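# Lift the carton onto the raised block with suction

## Task

Get the carton resting on top of the raised block with no part of it sticking out past the block's edges. It must stay there by itself, not because the robot is holding it, and at the end the suction must be off and the tool moved away from it.

## Robot and tools

Robot: one six-joint arm (UR-style, joints from base outward: shoulder pan, shoulder lift, elbow, wrist 1, wrist 2, wrist 3) carrying a vacuum tool with four suction cups on two air channels. The controlled point is the cup point, reported as end_effector_position: the centre of the four cup rims when nothing touches them. The cups point along the cup point's +z axis. In the cup point's own axes, cups sit at x = -35 and +35 mm; the pair at y = -70 mm is channel a, the pair at y = +70 mm is channel b. The tool reaches 148 mm to each side along its y axis.

Scene frame: origin on the table surface under the arm base, +z up, +y to the left when facing along +x. Positions are in metres, orientation as a wxyz quaternion. The base may sit tilted, and the reported position can be a bit off, more so far from the base.

execute_actions takes "actions", a list holding zero or one item, plus optional "pictures" (boolean). An empty list just returns the state. A motion item is {"rows": [...], "steps": n}: 1 to 15 rows, n from 1 to 15 (default 15), each step lasting 1/30 s; one row per step, with the final row reused if rows run out. A wait item is {"steps": n} with n up to 300, counted from the previous result, so your thinking time eats into it. Each row is 8 numbers, each in [-1, 1]: dx, dy, dz, rx, ry, rz, suction_a, suction_b. The first six are an offset, not a pose: they describe the wanted cup point pose relative to the cup point pose in the most recent result that reported it (before any such result, and for any later call in the same reply, relative to where the arm is when the action begins), expressed along the cup point's own axes. Every row in an action uses that same reference, so rows are not cumulative. Scale: 1.0 is 0.6 m of translation or 180 degrees; rx, ry, rz form a single rotation vector. All zeros does not mean hold still; it pulls the arm back to the reference pose. The last two numbers set each channel's vacuum as a fraction of full (about 75 kPa below ambient); 0.01 or less switches it off; each channel keeps its setting until changed.

Each control step, the command is clipped to within 100 mm and 16 degrees of the measured pose, and commands take effect roughly 0.17 s late. After an action the arm only finishes the last clipped pose, so large moves need follow-up: read the new pose and command what is left.

move: argument "target" is one 8-number row, with the same offset rule and scale as above. The cup point travels in a straight line toward it, turning the short way, over 0.5 to 10 s (it stops after 10 s even if short). "speed" is the path's top speed in m/s, 0.002 to 0.5, default 0.25; rotation is capped at twice that in rad/s. The actual arm can lag, wander or overshoot the speed, especially near full stretch. Optional "stop_force" (N, 13 to 80, not allowed in the first 0.2 s of a scene): when the wrist sensor senses that much extra push against the direction of travel for two steps running, the path stops, the arm backs up two steps and holds. Use it with a very low speed for touching down; it is unreliable on moves that rotate, and leave it out when lifting away from a surface. The result adds a "move:" line giving how it ended (done, off_target, moving, held, fault, or contact when stop_force ended it) and limits (paced: pose clipped; held: some steps blocked, after which the arm may surge), plus the remaining distance to target. Suction settings in the row are sent at the start and not waited on.

wait: "seconds" from 0 to 10; lets time pass with no new command.

zoom_image: "camera" is cam_high (fixed overhead view, 896x504) or cam_wrist (fisheye on the wrist, 504x504); "region" is [x0, y0, x1, y1] in image pixels from the top-left, at most 504 by 504.

read_manual: optional "section", only "licences"; returns licence text, no motion.

finished_scene: "scene", the integer number (1 to 2) of the scene being closed; irreversible, and the result reports success.

Result lines: the state line (pose, linear and angular velocity); "pose unreachable" when the clearance check altered or blocked a command; HELD on steps where a command was not passed on; "Hand target", the pose the controller is heading for; joint positions and drive torques (nonzero even in free air, noisy); Wrist force and Wrist torque along the cup point axes, pointing from a touched surface back into the arm, with offsets up to about 5.5 N, noise around 3.4 N and saturation near 100 N ("no reading" at the start is normal); suction_measured_a/b, the vacuum each channel reached; part_present_a/b, which switch to 1 at 0.54 and back to 0 below 0.49.

Gripping: switch a channel on and press both its 36 mm cups flat onto a smooth surface so the rims seal all round; edges, holes or seams under a rim leak. A channel with an unsealed cup starves the other, since one pump feeds both. A good seal reads up to 0.17 under the command (0.27 with both on). Under vacuum the cups compress, so the carton ends up as much as 12 mm nearer the tool. To release, set the carton down so it rests on the block, turn both channels off, then rise at least 15 mm. If a cup grabs the table, switch its channel off.

Avoid: a stiff arm means pressing even slightly past a hard contact can trip a fault; contact torque reaching a joint's limit (pan and lift 313, elbow 142, wrists 51.3 N m) or 150 N on any part stops the arm for 10 s. Approach surfaces slowly. Holding loads heats motors; MOTOR HOT appears at 70 °C and at 85 °C the brakes lock until cool. Loose objects may get nudged occasionally. Never drop, slam or knock anything off the table.

Each tool is called after "Emit:" by a JSON object that holds its "op" and its "data", one argument or row to a line.

## Session

Emit:
{"op": "execute_actions", "data": {
  "actions": []
}}

Scene clock: 0.00 s of 5300.00 s.
end_effector_position=(+0.6316, +0.0032, +0.4670) suction_measured_a=0.00 part_present_a=0 suction_measured_b=0.00 part_present_b=0 end_effector_quat_wxyz=(-0.001, +0.705, +0.709, -0.001) end_effector_velocity=(+0.000, -0.000, -0.000) end_effector_angular_velocity=(+0.001, +0.000, -0.004)
Joint positions: [-0.281 -1.703  1.855 -1.726 -1.57  -1.852]
Joint velocities: [-0.001  0.001 -0.     0.     0.001  0.003]
Joint torques (N m, as the arm reports them, + toward a larger angle): no reading
Wrist force (N, on the end effector, along its own x y z axes, offset not removed): no reading
Wrist torque (N m, same axes, about the end effector's origin, offset not removed): no reading
Hand target: +0.632, +0.003, +0.467; -0.001, +0.705, +0.709, -0.001

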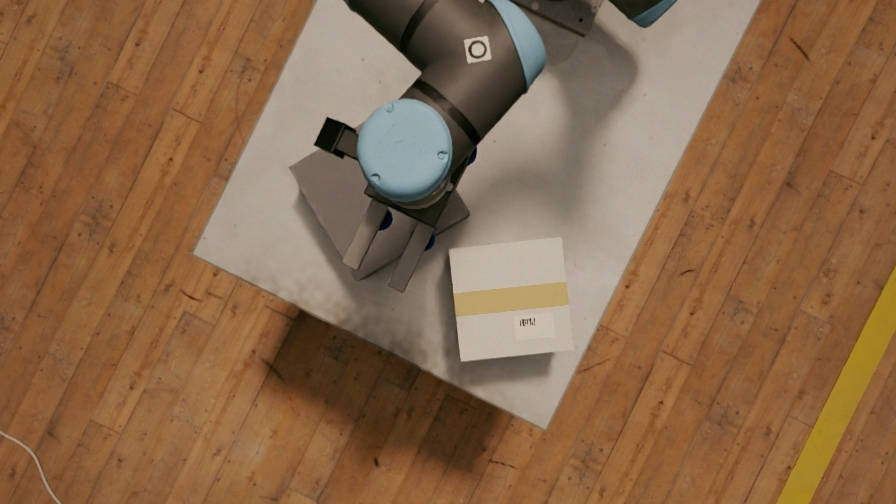

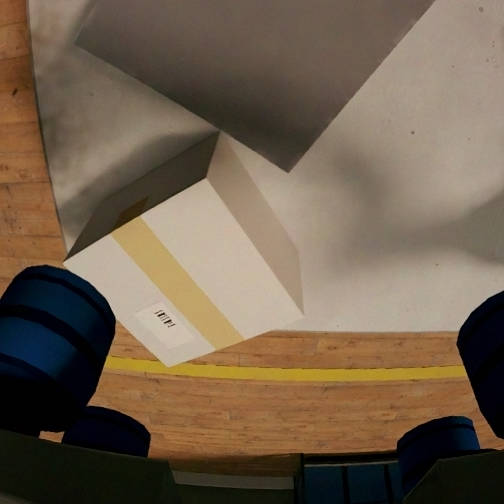

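Emit:
{"op": "move", "data": {
  "target": [0.405,0.157,0.2,0,0,-0.18,0,0],
  "speed": 0.4
}}

Scene clock: 43.50 s of 5300.00 s.
end_effector_position=(+0.7241, +0.2464, +0.3466) suction_measured_a=0.00 part_present_a=0 suction_measured_b=0.00 part_present_b=0 end_effector_quat_wxyz=(-0.001, +0.480, +0.877, -0.000) end_effector_velocity=(+0.001, +0.002, -0.001) end_effector_angular_velocity=(-0.001, +0.001, +0.005)
Joint positions: [ 0.093 -1.425  1.792 -1.941 -1.57  -2.043]
Joint velocities: [ 0.002  0.003 -0.002 -0.    -0.001 -0.003]
Joint torques (N m, as the arm reports them, + toward a larger angle): [ 13.15 -43.49 -59.59  -7.31  -2.88  -1.87]
Wrist force (N, on the end effector, along its own x y z axes, offset not removed): [-0.3 -4.7 -2.4]
Wrist torque (N m, same axes, about the end effector's origin, offset not removed): [-0.66 -0.12 0.18]
Hand target: +0.724, +0.247, +0.347; -0.001, +0.479, +0.878, -0.000
Off the commanded pose: 0.000 m, 0 deg.
After step 90, 39.03 s passed at rest.
move: done
camera_calibration (this result's frames):
cam_wrist: T_world_to_cam=[[-0.822358, -0.56842, -0.0250104, 0.756204], [-0.474447, 0.660815, 0.58157, 0.0307445], [-0.314049, 0.490126, -0.813111, 0.52203], [0, 0, 0, 1]] pos_world=[0.8004, 0.153665, 0.425501]

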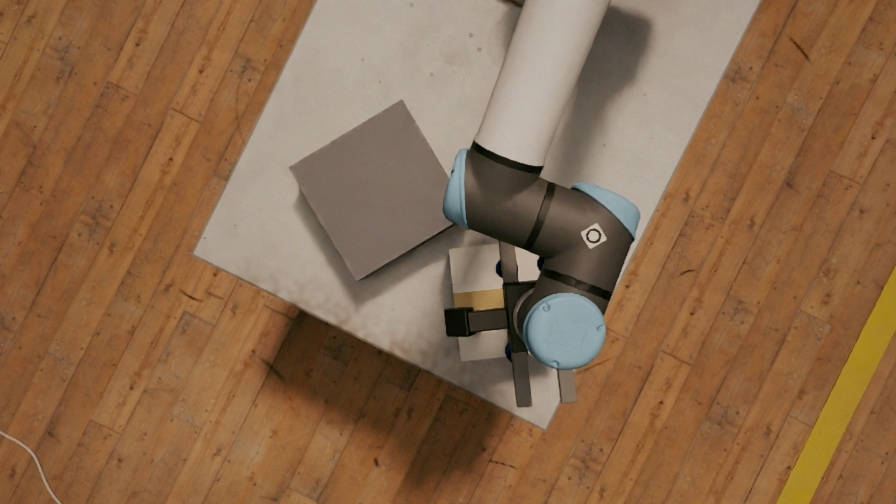

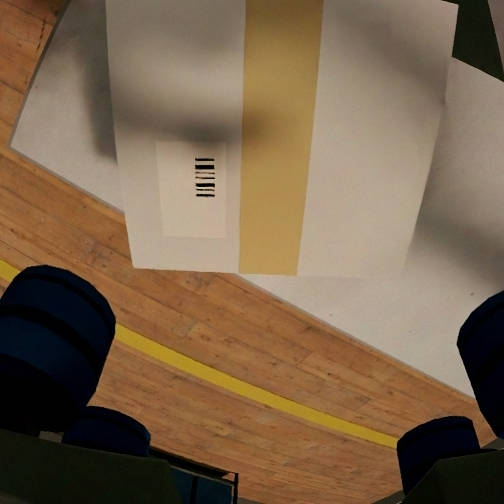

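Emit:
{"op": "move", "data": {
  "target": [0,0.01,0.25,0,0,0,1,1],
  "speed": 0.3
}}

Emit:
{"op": "move", "data": {
  "target": [0,0,0.17,0,0,0,1,1],
  "speed": 0.015,
  "stop_force": 25
}}

Scene clock: 60.90 s of 5300.00 s.
end_effector_position=(+0.7286, +0.2496, +0.1969) suction_measured_a=0.00 part_present_a=0 suction_measured_b=0.00 part_present_b=0 end_effector_quat_wxyz=(-0.001, +0.480, +0.877, -0.000) end_effector_velocity=(+0.000, +0.000, -0.002) end_effector_angular_velocity=(-0.001, -0.001, +0.000)
Joint positions: [ 0.097 -1.293  1.926 -2.207 -1.57  -2.04 ]
Joint velocities: [ 0.     0.003  0.001 -0.005 -0.001  0.   ]
Joint torques (N m, as the arm reports them, + toward a larger angle): [ 12.26 -51.9  -34.77  -7.11   0.47   2.62]
Wrist force (N, on the end effector, along its own x y z axes, offset not removed): [2.0 -4.4 -0.9]
Wrist torque (N m, same axes, about the end effector's origin, offset not removed): [-0.55 -0.39 0.19]
Hand target: +0.729, +0.250, +0.197; -0.001, +0.480, +0.877, -0.000
Off the commanded pose: 0.000 m, 0 deg.
After step 90, 13.23 s passed at rest.
move: done
camera_calibration (this result's frames):
cam_wrist: T_world_to_cam=[[-0.822358, -0.568424, -0.0249459, 0.757909], [-0.474435, 0.66086, 0.581528, 0.117906], [-0.314069, 0.490059, -0.813144, 0.400153], [0, 0, 0, 1]] pos_world=[0.804887, 0.156796, 0.275723]

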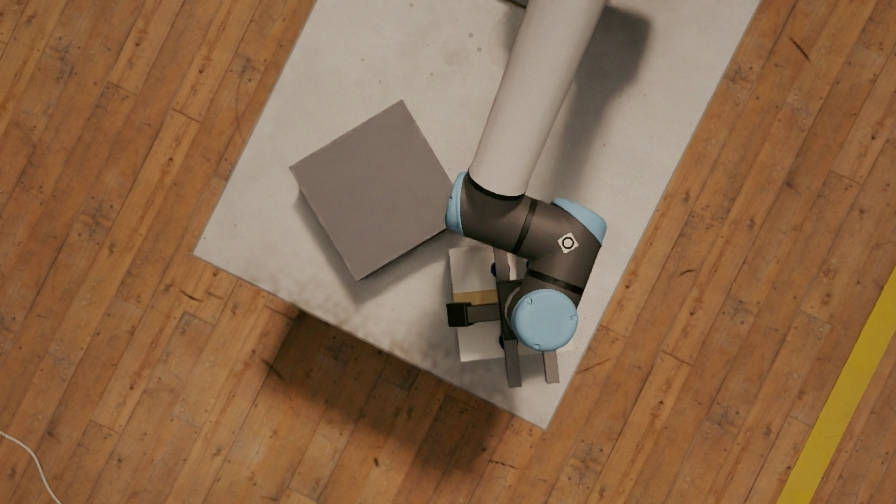

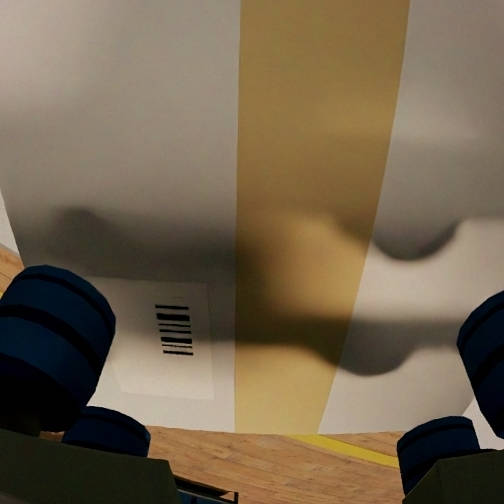

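Scene clock: 64.83 s of 5300.00 s.
end_effector_position=(+0.7286, +0.2496, +0.1439) suction_measured_a=0.61 part_present_a=1 suction_measured_b=0.61 part_present_b=1 end_effector_quat_wxyz=(-0.001, +0.480, +0.877, -0.000) end_effector_velocity=(-0.002, +0.000, +0.002) end_effector_angular_velocity=(+0.001, +0.007, -0.001)
Joint positions: [ 0.097 -1.235  1.963 -2.303 -1.57  -2.04 ]
Joint velocities: [-0.    -0.003 -0.002  0.011  0.002  0.   ]
Joint torques (N m, as the arm reports them, + toward a larger angle): [-12.02 -71.88 -30.85   5.1    0.35  -1.4 ]
Wrist force (N, on the end effector, along its own x y z axes, offset not removed): [-2.1 -5.1 -28.5]
Wrist torque (N m, same axes, about the end effector's origin, offset not removed): [-5.30 -0.92 0.32]
Hand target: +0.728, +0.250, +0.145; -0.001, +0.480, +0.877, -0.000
Off the commanded pose: 0.049 m, 0 deg.
move: contact
camera_calibration (this result's frames):
cam_wrist: T_world_to_cam=[[-0.822342, -0.568417, -0.0256114, 0.756674], [-0.474871, 0.660818, 0.58122, 0.149087], [-0.313451, 0.490123, -0.813343, 0.356652], [0, 0, 0, 1]] pos_world=[0.804834, 0.156783, 0.222808]

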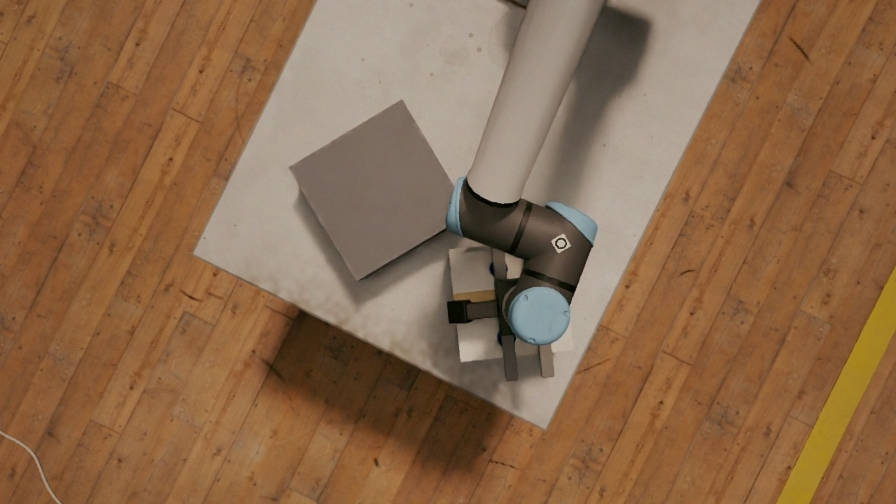

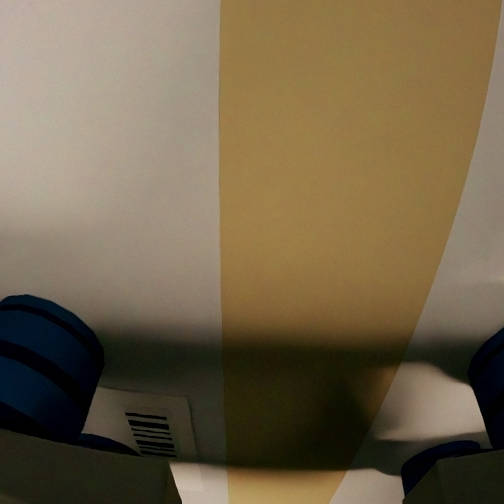

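Emit:
{"op": "move", "data": {
  "target": [0,0,-0.31,0,0,0,1,1],
  "speed": 0.2
}}

Scene clock: 95.30 s of 5300.00 s.
end_effector_position=(+0.7290, +0.2497, +0.3297) suction_measured_a=0.65 part_present_a=1 suction_measured_b=0.65 part_present_b=1 end_effector_quat_wxyz=(-0.001, +0.480, +0.877, -0.000) end_effector_velocity=(+0.000, -0.000, +0.002) end_effector_angular_velocity=(-0.001, +0.000, +0.002)
Joint positions: [ 0.097 -1.405  1.801 -1.97  -1.57  -2.039]
Joint velocities: [-0.    -0.001 -0.003  0.004 -0.001 -0.002]
Joint torques (N m, as the arm reports them, + toward a larger angle): [ -13.94 -100.48  -70.55   -4.86    2.52   -1.82]
Wrist force (N, on the end effector, along its own x y z axes, offset not removed): [2.3 -1.1 18.4]
Wrist torque (N m, same axes, about the end effector's origin, offset not removed): [-0.24 -0.41 0.21]
Hand target: +0.729, +0.250, +0.330; -0.001, +0.480, +0.877, -0.000
Off the commanded pose: 0.000 m, 0 deg.
move: done
camera_calibration (this result's frames):
cam_wrist: T_world_to_cam=[[-0.822348, -0.568407, -0.0256371, 0.761907], [-0.474866, 0.660801, 0.581244, 0.0412483], [-0.313442, 0.490159, -0.813325, 0.507832], [0, 0, 0, 1]] pos_world=[0.805316, 0.156898, 0.408591]

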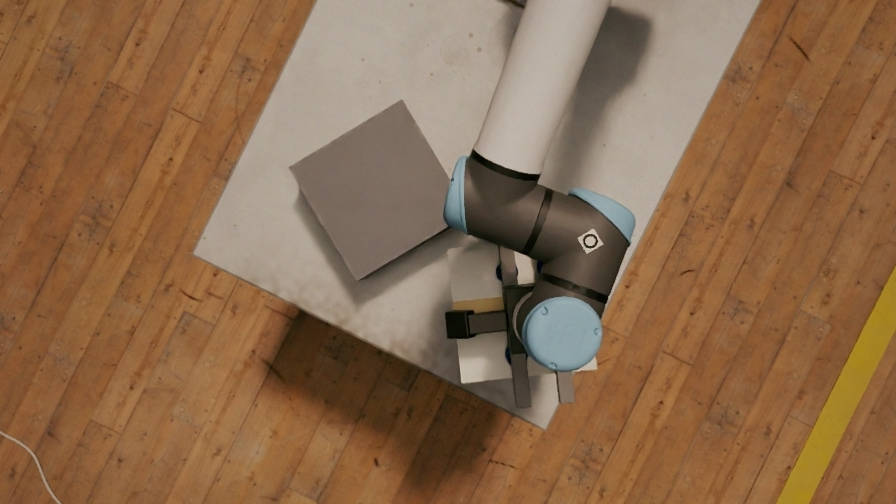

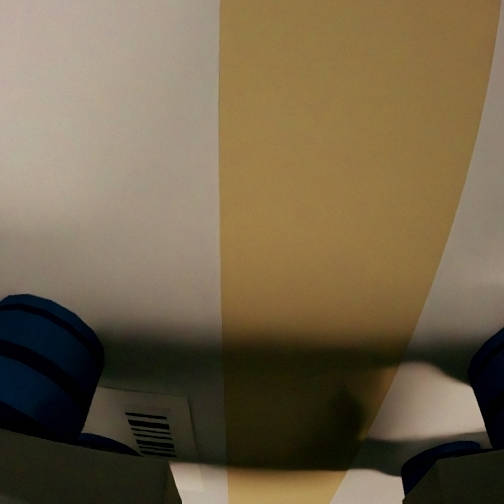

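Emit:
{"op": "move", "data": {
  "target": [-0.402,-0.439,0,0,0,-0.132,1,1],
  "speed": 0.25
}}

Scene clock: 108.00 s of 5300.00 s.
end_effector_position=(+0.6374, -0.0955, +0.3301) suction_measured_a=0.65 part_present_a=1 suction_measured_b=0.65 part_present_b=1 end_effector_quat_wxyz=(-0.001, +0.289, +0.957, -0.001) end_effector_velocity=(-0.001, -0.002, -0.000) end_effector_angular_velocity=(+0.001, -0.000, +0.003)
Joint positions: [-0.429 -1.613  2.024 -1.986 -1.569 -2.98 ]
Joint velocities: [-0.004 -0.     0.001 -0.     0.001 -0.007]
Joint torques (N m, as the arm reports them, + toward a larger angle): [-15.6  -77.8  -53.01  -4.87   3.46  -1.84]
Wrist force (N, on the end effector, along its own x y z axes, offset not removed): [0.0 -3.8 17.3]
Wrist torque (N m, same axes, about the end effector's origin, offset not removed): [-0.47 -0.03 0.20]
Hand target: +0.637, -0.096, +0.330; -0.000, +0.289, +0.957, -0.001
Off the commanded pose: 0.001 m, 0 deg.
move: done
camera_calibration (this result's frames):
cam_wrist: T_world_to_cam=[[-0.523927, -0.851394, -0.0250821, 0.272963], [-0.700939, 0.414237, 0.580597, 0.346306], [-0.483926, 0.321772, -0.813805, 0.741403], [0, 0, 0, 1]] pos_world=[0.744537, -0.149616, 0.409139]

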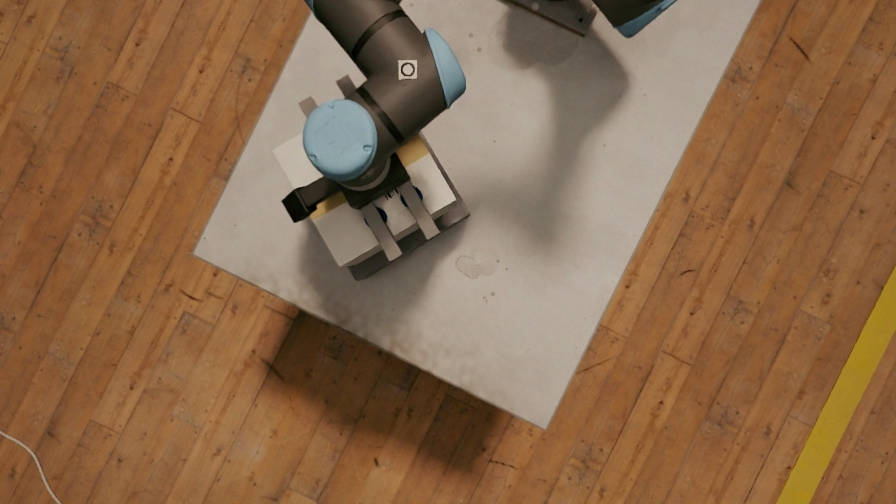

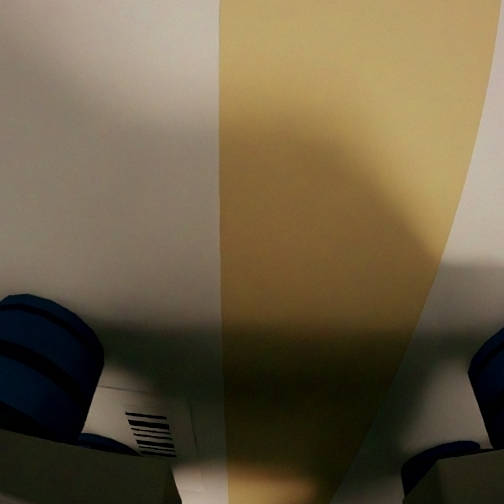

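Emit:
{"op": "move", "data": {
  "target": [0,0,0.06,0,0,0,1,1],
  "speed": 0.1
}}

Emit:
{"op": "move", "data": {
  "target": [0,0,0.15,0,0,0,1,1],
  "speed": 0.012,
  "stop_force": 20
}}

Scene clock: 123.37 s of 5300.00 s.
end_effector_position=(+0.6373, -0.0955, +0.2944) suction_measured_a=0.65 part_present_a=1 suction_measured_b=0.65 part_present_b=1 end_effector_quat_wxyz=(-0.000, +0.289, +0.957, -0.001) end_effector_velocity=(+0.000, +0.000, -0.003) end_effector_angular_velocity=(+0.001, +0.000, +0.000)
Joint positions: [-0.429 -1.584  2.066 -2.056 -1.569 -2.98 ]
Joint velocities: [ 0.     0.003  0.003 -0.005  0.001  0.   ]
Joint torques (N m, as the arm reports them, + toward a larger angle): [ 11.26 -39.39 -51.75  -9.73  -0.61   2.41]
Wrist force (N, on the end effector, along its own x y z axes, offset not removed): [0.2 -5.5 17.2]
Wrist torque (N m, same axes, about the end effector's origin, offset not removed): [-0.78 -0.11 0.10]
Hand target: +0.637, -0.096, +0.294; -0.001, +0.289, +0.957, -0.001
Off the commanded pose: 0.000 m, 0 deg.
move: done
camera_calibration (this result's frames):
cam_wrist: T_world_to_cam=[[-0.523926, -0.851392, -0.0251719, 0.272014], [-0.70096, 0.414188, 0.580606, 0.366993], [-0.483897, 0.321839, -0.813796, 0.712278], [0, 0, 0, 1]] pos_world=[0.744432, -0.149652, 0.373418]

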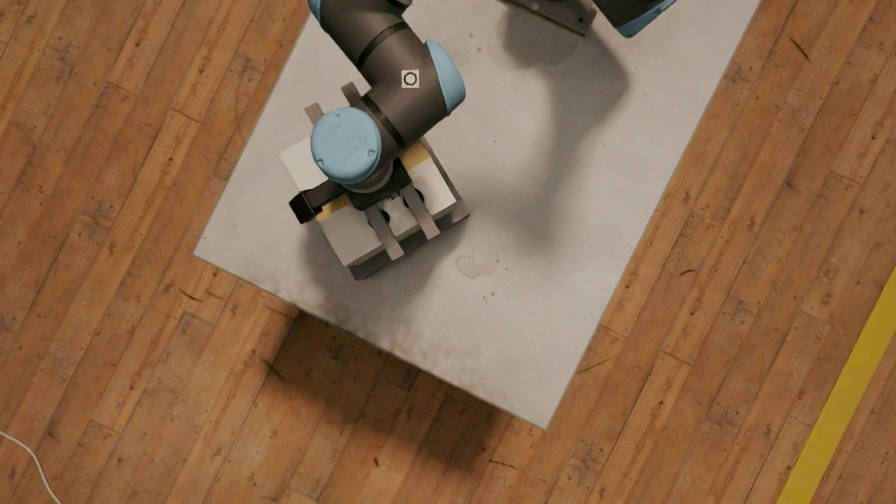

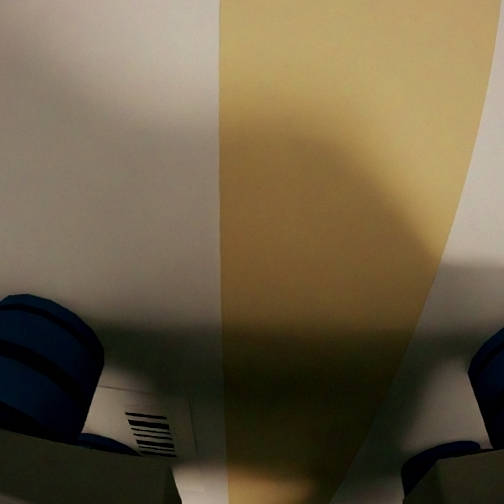

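Scene clock: 126.30 s of 5300.00 s.
end_effector_position=(+0.6373, -0.0956, +0.2639) suction_measured_a=0.65 part_present_a=1 suction_measured_b=0.65 part_present_b=1 end_effector_quat_wxyz=(-0.000, +0.289, +0.957, -0.001) end_effector_velocity=(-0.001, -0.000, +0.002) end_effector_angular_velocity=(+0.001, +0.004, -0.002)
Joint positions: [-0.429 -1.556  2.099 -2.118 -1.569 -2.98 ]
Joint velocities: [-0.    -0.002 -0.003  0.009 -0.     0.002]
Joint torques (N m, as the arm reports them, + toward a larger angle): [ 10.76 -61.9  -48.87   0.74  -0.69   2.42]
Wrist force (N, on the end effector, along its own x y z axes, offset not removed): [-0.6 -2.9 -10.6]
Wrist torque (N m, same axes, about the end effector's origin, offset not removed): [-3.15 -1.97 -0.32]
Hand target: +0.637, -0.096, +0.264; -0.000, +0.289, +0.957, -0.001
Off the commanded pose: 0.059 m, 0 deg.
move: contact
camera_calibration (this result's frames):
cam_wrist: T_world_to_cam=[[-0.523911, -0.851399, -0.0252154, 0.271186], [-0.701144, 0.414264, 0.58033, 0.384973], [-0.483647, 0.321721, -0.813991, 0.687327], [0, 0, 0, 1]] pos_world=[0.744422, -0.149721, 0.342905]

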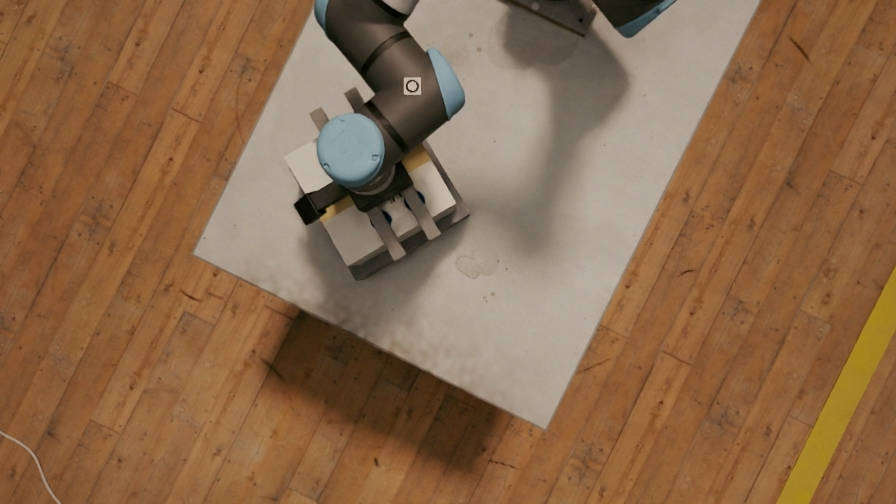

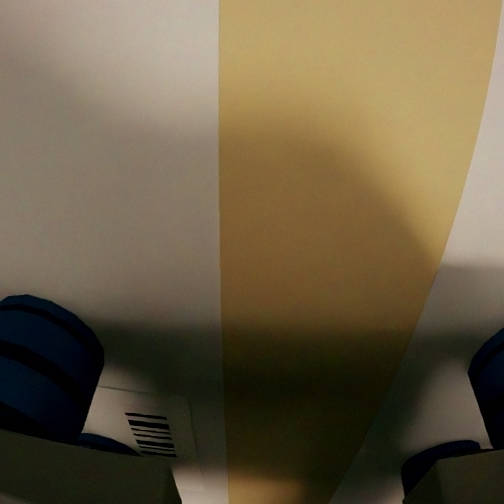

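Height .12 block. Release, then lift.

Emit:
{"op": "execute_actions", "data": {
  "actions": [
    {"rows":[[0,0,0,0,0,0,0,0]],"steps":15}
  ],
  "pictures": false
}}

Emit:
{"op": "move", "data": {
  "target": [0,0.3,-0.35,0,0,0,0,0],
  "speed": 0.002
}}

Scene clock: 132.33 s of 5300.00 s.
end_effector_position=(+0.6374, -0.0956, +0.2641) suction_measured_a=0.00 part_present_a=0 suction_measured_b=0.00 part_present_b=0 end_effector_quat_wxyz=(-0.000, +0.289, +0.957, -0.001) end_effector_velocity=(-0.000, +0.000, -0.002) end_effector_angular_velocity=(+0.001, +0.002, -0.000)
Joint positions: [-0.429 -1.556  2.099 -2.118 -1.569 -2.98 ]
Joint velocities: [ 0.     0.002  0.001 -0.    -0.     0.   ]
Joint torques (N m, as the arm reports them, + toward a larger angle): [-1.7  12.45 -2.05 -1.03 -0.63 -1.15]
Wrist force (N, on the end effector, along its own x y z axes, offset not removed): [7.9 -7.5 -67.0]
Wrist torque (N m, same axes, about the end effector's origin, offset not removed): [-0.67 -0.39 0.12]
Hand target: +0.637, -0.096, +0.264; -0.000, +0.289, +0.957, -0.001
Off the commanded pose: 0.000 m, 0 deg.
Steps of this call (steps 1 to 166: nothing new was sent; steps 167 to 181: all 15 steps of this action). Readings (end_effector_position | what the end effector reports):
167: (+0.6373, -0.0956, +0.2645) | suction_measured_a=0.51 part_present_a=1 suction_measured_b=0.51 part_present_b=1
168: (+0.6373, -0.0956, +0.2645) | suction_measured_a=0.14 part_present_a=0 suction_measured_b=0.12 part_present_b=0
170: (+0.6376, -0.0957, +0.2648) | suction_measured_a=0.00 part_present_a=0 suction_measured_b=0.00 part_present_b=0
174: (+0.6376, -0.0957, +0.2647) | suction_measured_a=0.00 part_present_a=0 suction_measured_b=0.00 part_present_b=0
181: the state above

Scene clock: 142.77 s of 5300.00 s.
end_effector_position=(+0.6446, -0.0847, +0.2790) suction_measured_a=0.00 part_present_a=0 suction_measured_b=0.00 part_present_b=0 end_effector_quat_wxyz=(-0.000, +0.289, +0.957, -0.001) end_effector_velocity=(+0.000, -0.000, +0.000) end_effector_angular_velocity=(-0.000, +0.000, -0.001)
Joint positions: [-0.409 -1.561  2.074 -2.087 -1.569 -2.959]
Joint velocities: [ 0.    -0.    -0.001  0.001 -0.     0.001]
Joint torques (N m, as the arm reports them, + toward a larger angle): [ 11.89 -67.81 -56.72  -2.65  -2.82   2.36]
Wrist force (N, on the end effector, along its own x y z axes, offset not removed): [0.2 -2.5 -1.1]
Wrist torque (N m, same axes, about the end effector's origin, offset not removed): [-0.37 -0.11 0.23]
Hand target: +0.645, -0.085, +0.279; -0.000, +0.289, +0.957, -0.001
Off the commanded pose: 0.257 m, 0 deg.
move: off_target (path cut at 10 s)
camera_calibration (this result's frames):
cam_wrist: T_world_to_cam=[[-0.523892, -0.851409, -0.0252882, 0.284594], [-0.701233, 0.414252, 0.580231, 0.376843], [-0.483538, 0.321712, -0.814059, 0.699651], [0, 0, 0, 1]] pos_world=[0.75166, -0.138888, 0.358098]

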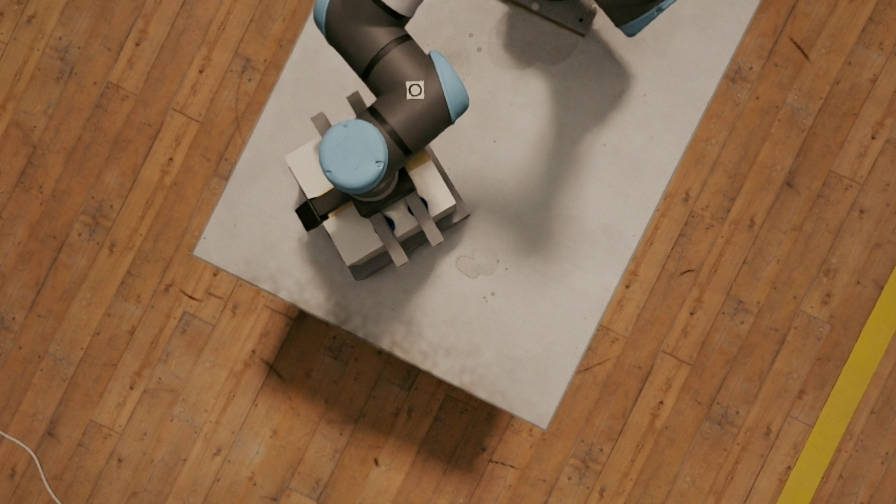

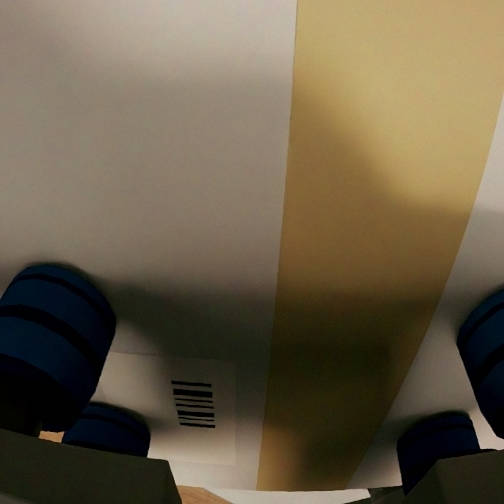

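Emit:
{"op": "move", "data": {
  "target": [-0.25,0.35,-0.3,0,0,0,0,0],
  "speed": 0.002,
  "stop_force": 13
}}

Scene clock: 158.33 s of 5300.00 s.
end_effector_position=(+0.6599, -0.0789, +0.2904) suction_measured_a=0.00 part_present_a=0 suction_measured_b=0.00 part_present_b=0 end_effector_quat_wxyz=(-0.000, +0.289, +0.957, -0.001) end_effector_velocity=(+0.000, -0.000, +0.000) end_effector_angular_velocity=(-0.000, +0.000, -0.000)
Joint positions: [-0.391 -1.547  2.036 -2.064 -1.569 -2.941]
Joint velocities: [-0.     0.    -0.001  0.001 -0.     0.   ]
Joint torques (N m, as the arm reports them, + toward a larger angle): [ 13.03 -29.28 -57.    -2.5   -3.2    2.4 ]
Wrist force (N, on the end effector, along its own x y z axes, offset not removed): [0.1 -1.9 -2.3]
Wrist torque (N m, same axes, about the end effector's origin, offset not removed): [-0.28 -0.14 0.11]
Hand target: +0.660, -0.079, +0.290; -0.000, +0.289, +0.957, -0.001
Off the commanded pose: 0.295 m, 0 deg.
After step 90, 2.37 s passed at rest.
move: off_target (path cut at 10 s)
camera_calibration (this result's frames):
cam_wrist: T_world_to_cam=[[-0.523892, -0.851408, -0.0253344, 0.297929], [-0.701235, 0.414221, 0.580251, 0.378541], [-0.483536, 0.321754, -0.814044, 0.714461], [0, 0, 0, 1]] pos_world=[0.766996, -0.133022, 0.369502]

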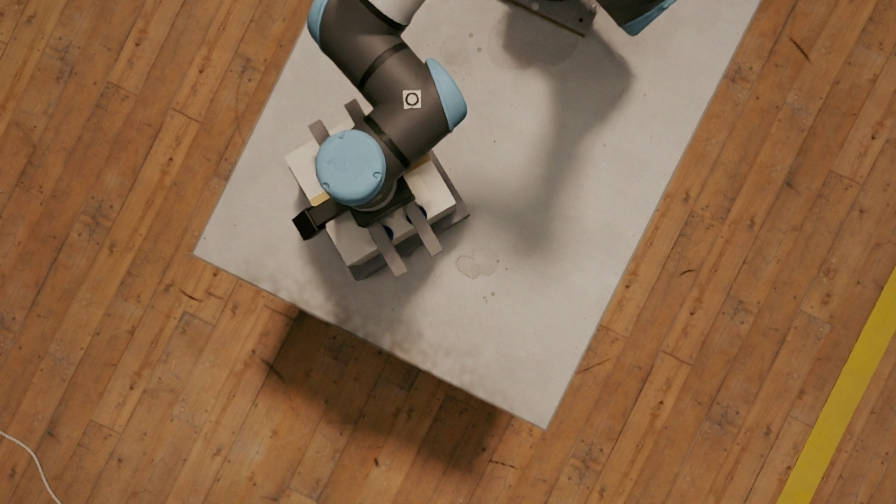

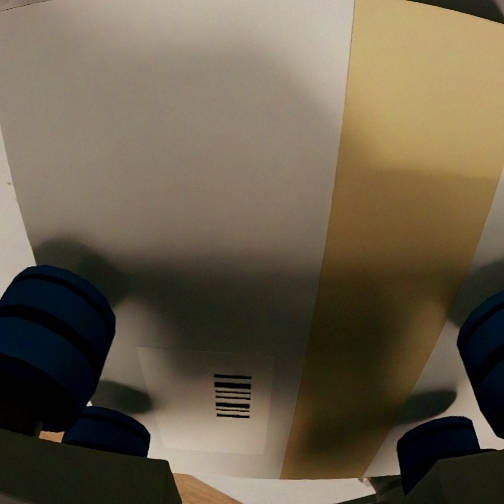

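I set the speed too low again; using a normal speed now.

Emit:
{"op": "move", "data": {
  "target": [0.3,0.2,-0.4,0,0,0,0,0],
  "speed": 0.4
}}

Scene clock: 164.67 s of 5300.00 s.
end_effector_position=(+0.5770, +0.1210, +0.5305) suction_measured_a=0.00 part_present_a=0 suction_measured_b=0.00 part_present_b=0 end_effector_quat_wxyz=(-0.000, +0.289, +0.957, -0.000) end_effector_velocity=(-0.000, +0.002, +0.001) end_effector_angular_velocity=(+0.000, +0.002, +0.000)
Joint positions: [-0.1   -1.788  1.813 -1.601 -1.57  -2.65 ]
Joint velocities: [ 0.003  0.001 -0.003  0.004  0.     0.003]
Joint torques (N m, as the arm reports them, + toward a larger angle): [ 12.35 -13.99 -63.08  -2.42  -2.98   2.06]
Wrist force (N, on the end effector, along its own x y z axes, offset not removed): [-0.1 0.0 0.4]
Wrist torque (N m, same axes, about the end effector's origin, offset not removed): [-0.05 -0.08 0.20]
Hand target: +0.577, +0.121, +0.531; -0.000, +0.289, +0.957, -0.000
Off the commanded pose: 0.000 m, 0 deg.
After step 90, 1.77 s passed at rest.
move: done
camera_calibration (this result's frames):
cam_wrist: T_world_to_cam=[[-0.523862, -0.851402, -0.0261242, 0.431118], [-0.701305, 0.413696, 0.58054, 0.0982863], [-0.483465, 0.322444, -0.813813, 0.805182], [0, 0, 0, 1]] pos_world=[0.684053, 0.066768, 0.609471]

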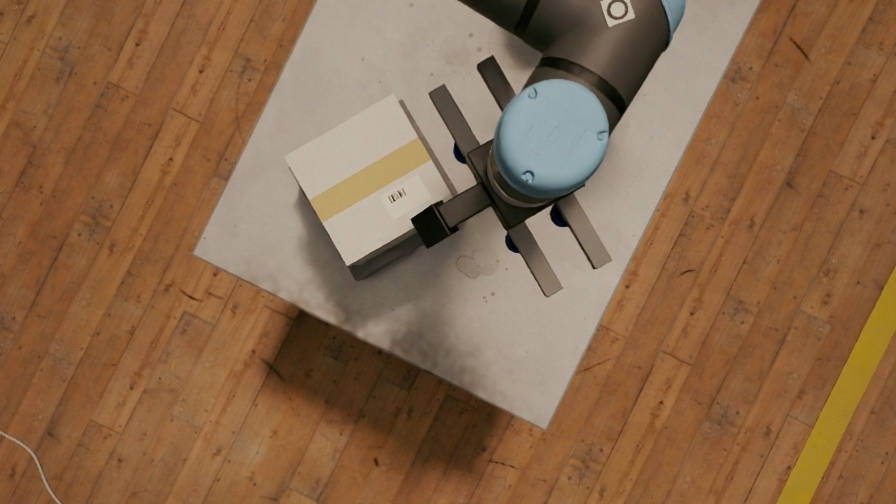

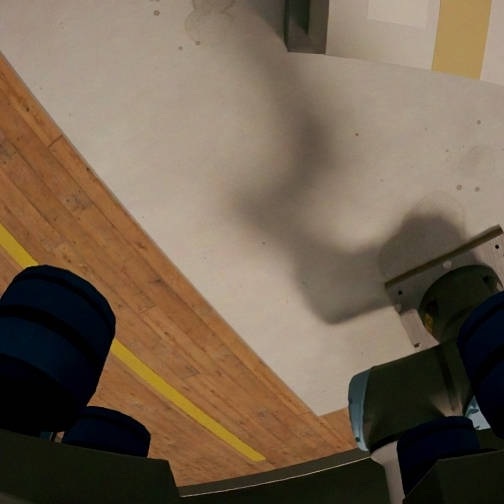

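Emit:
{"op": "finished_scene", "data": {
  "scene": 1
}}

The scene is finished: the task was done.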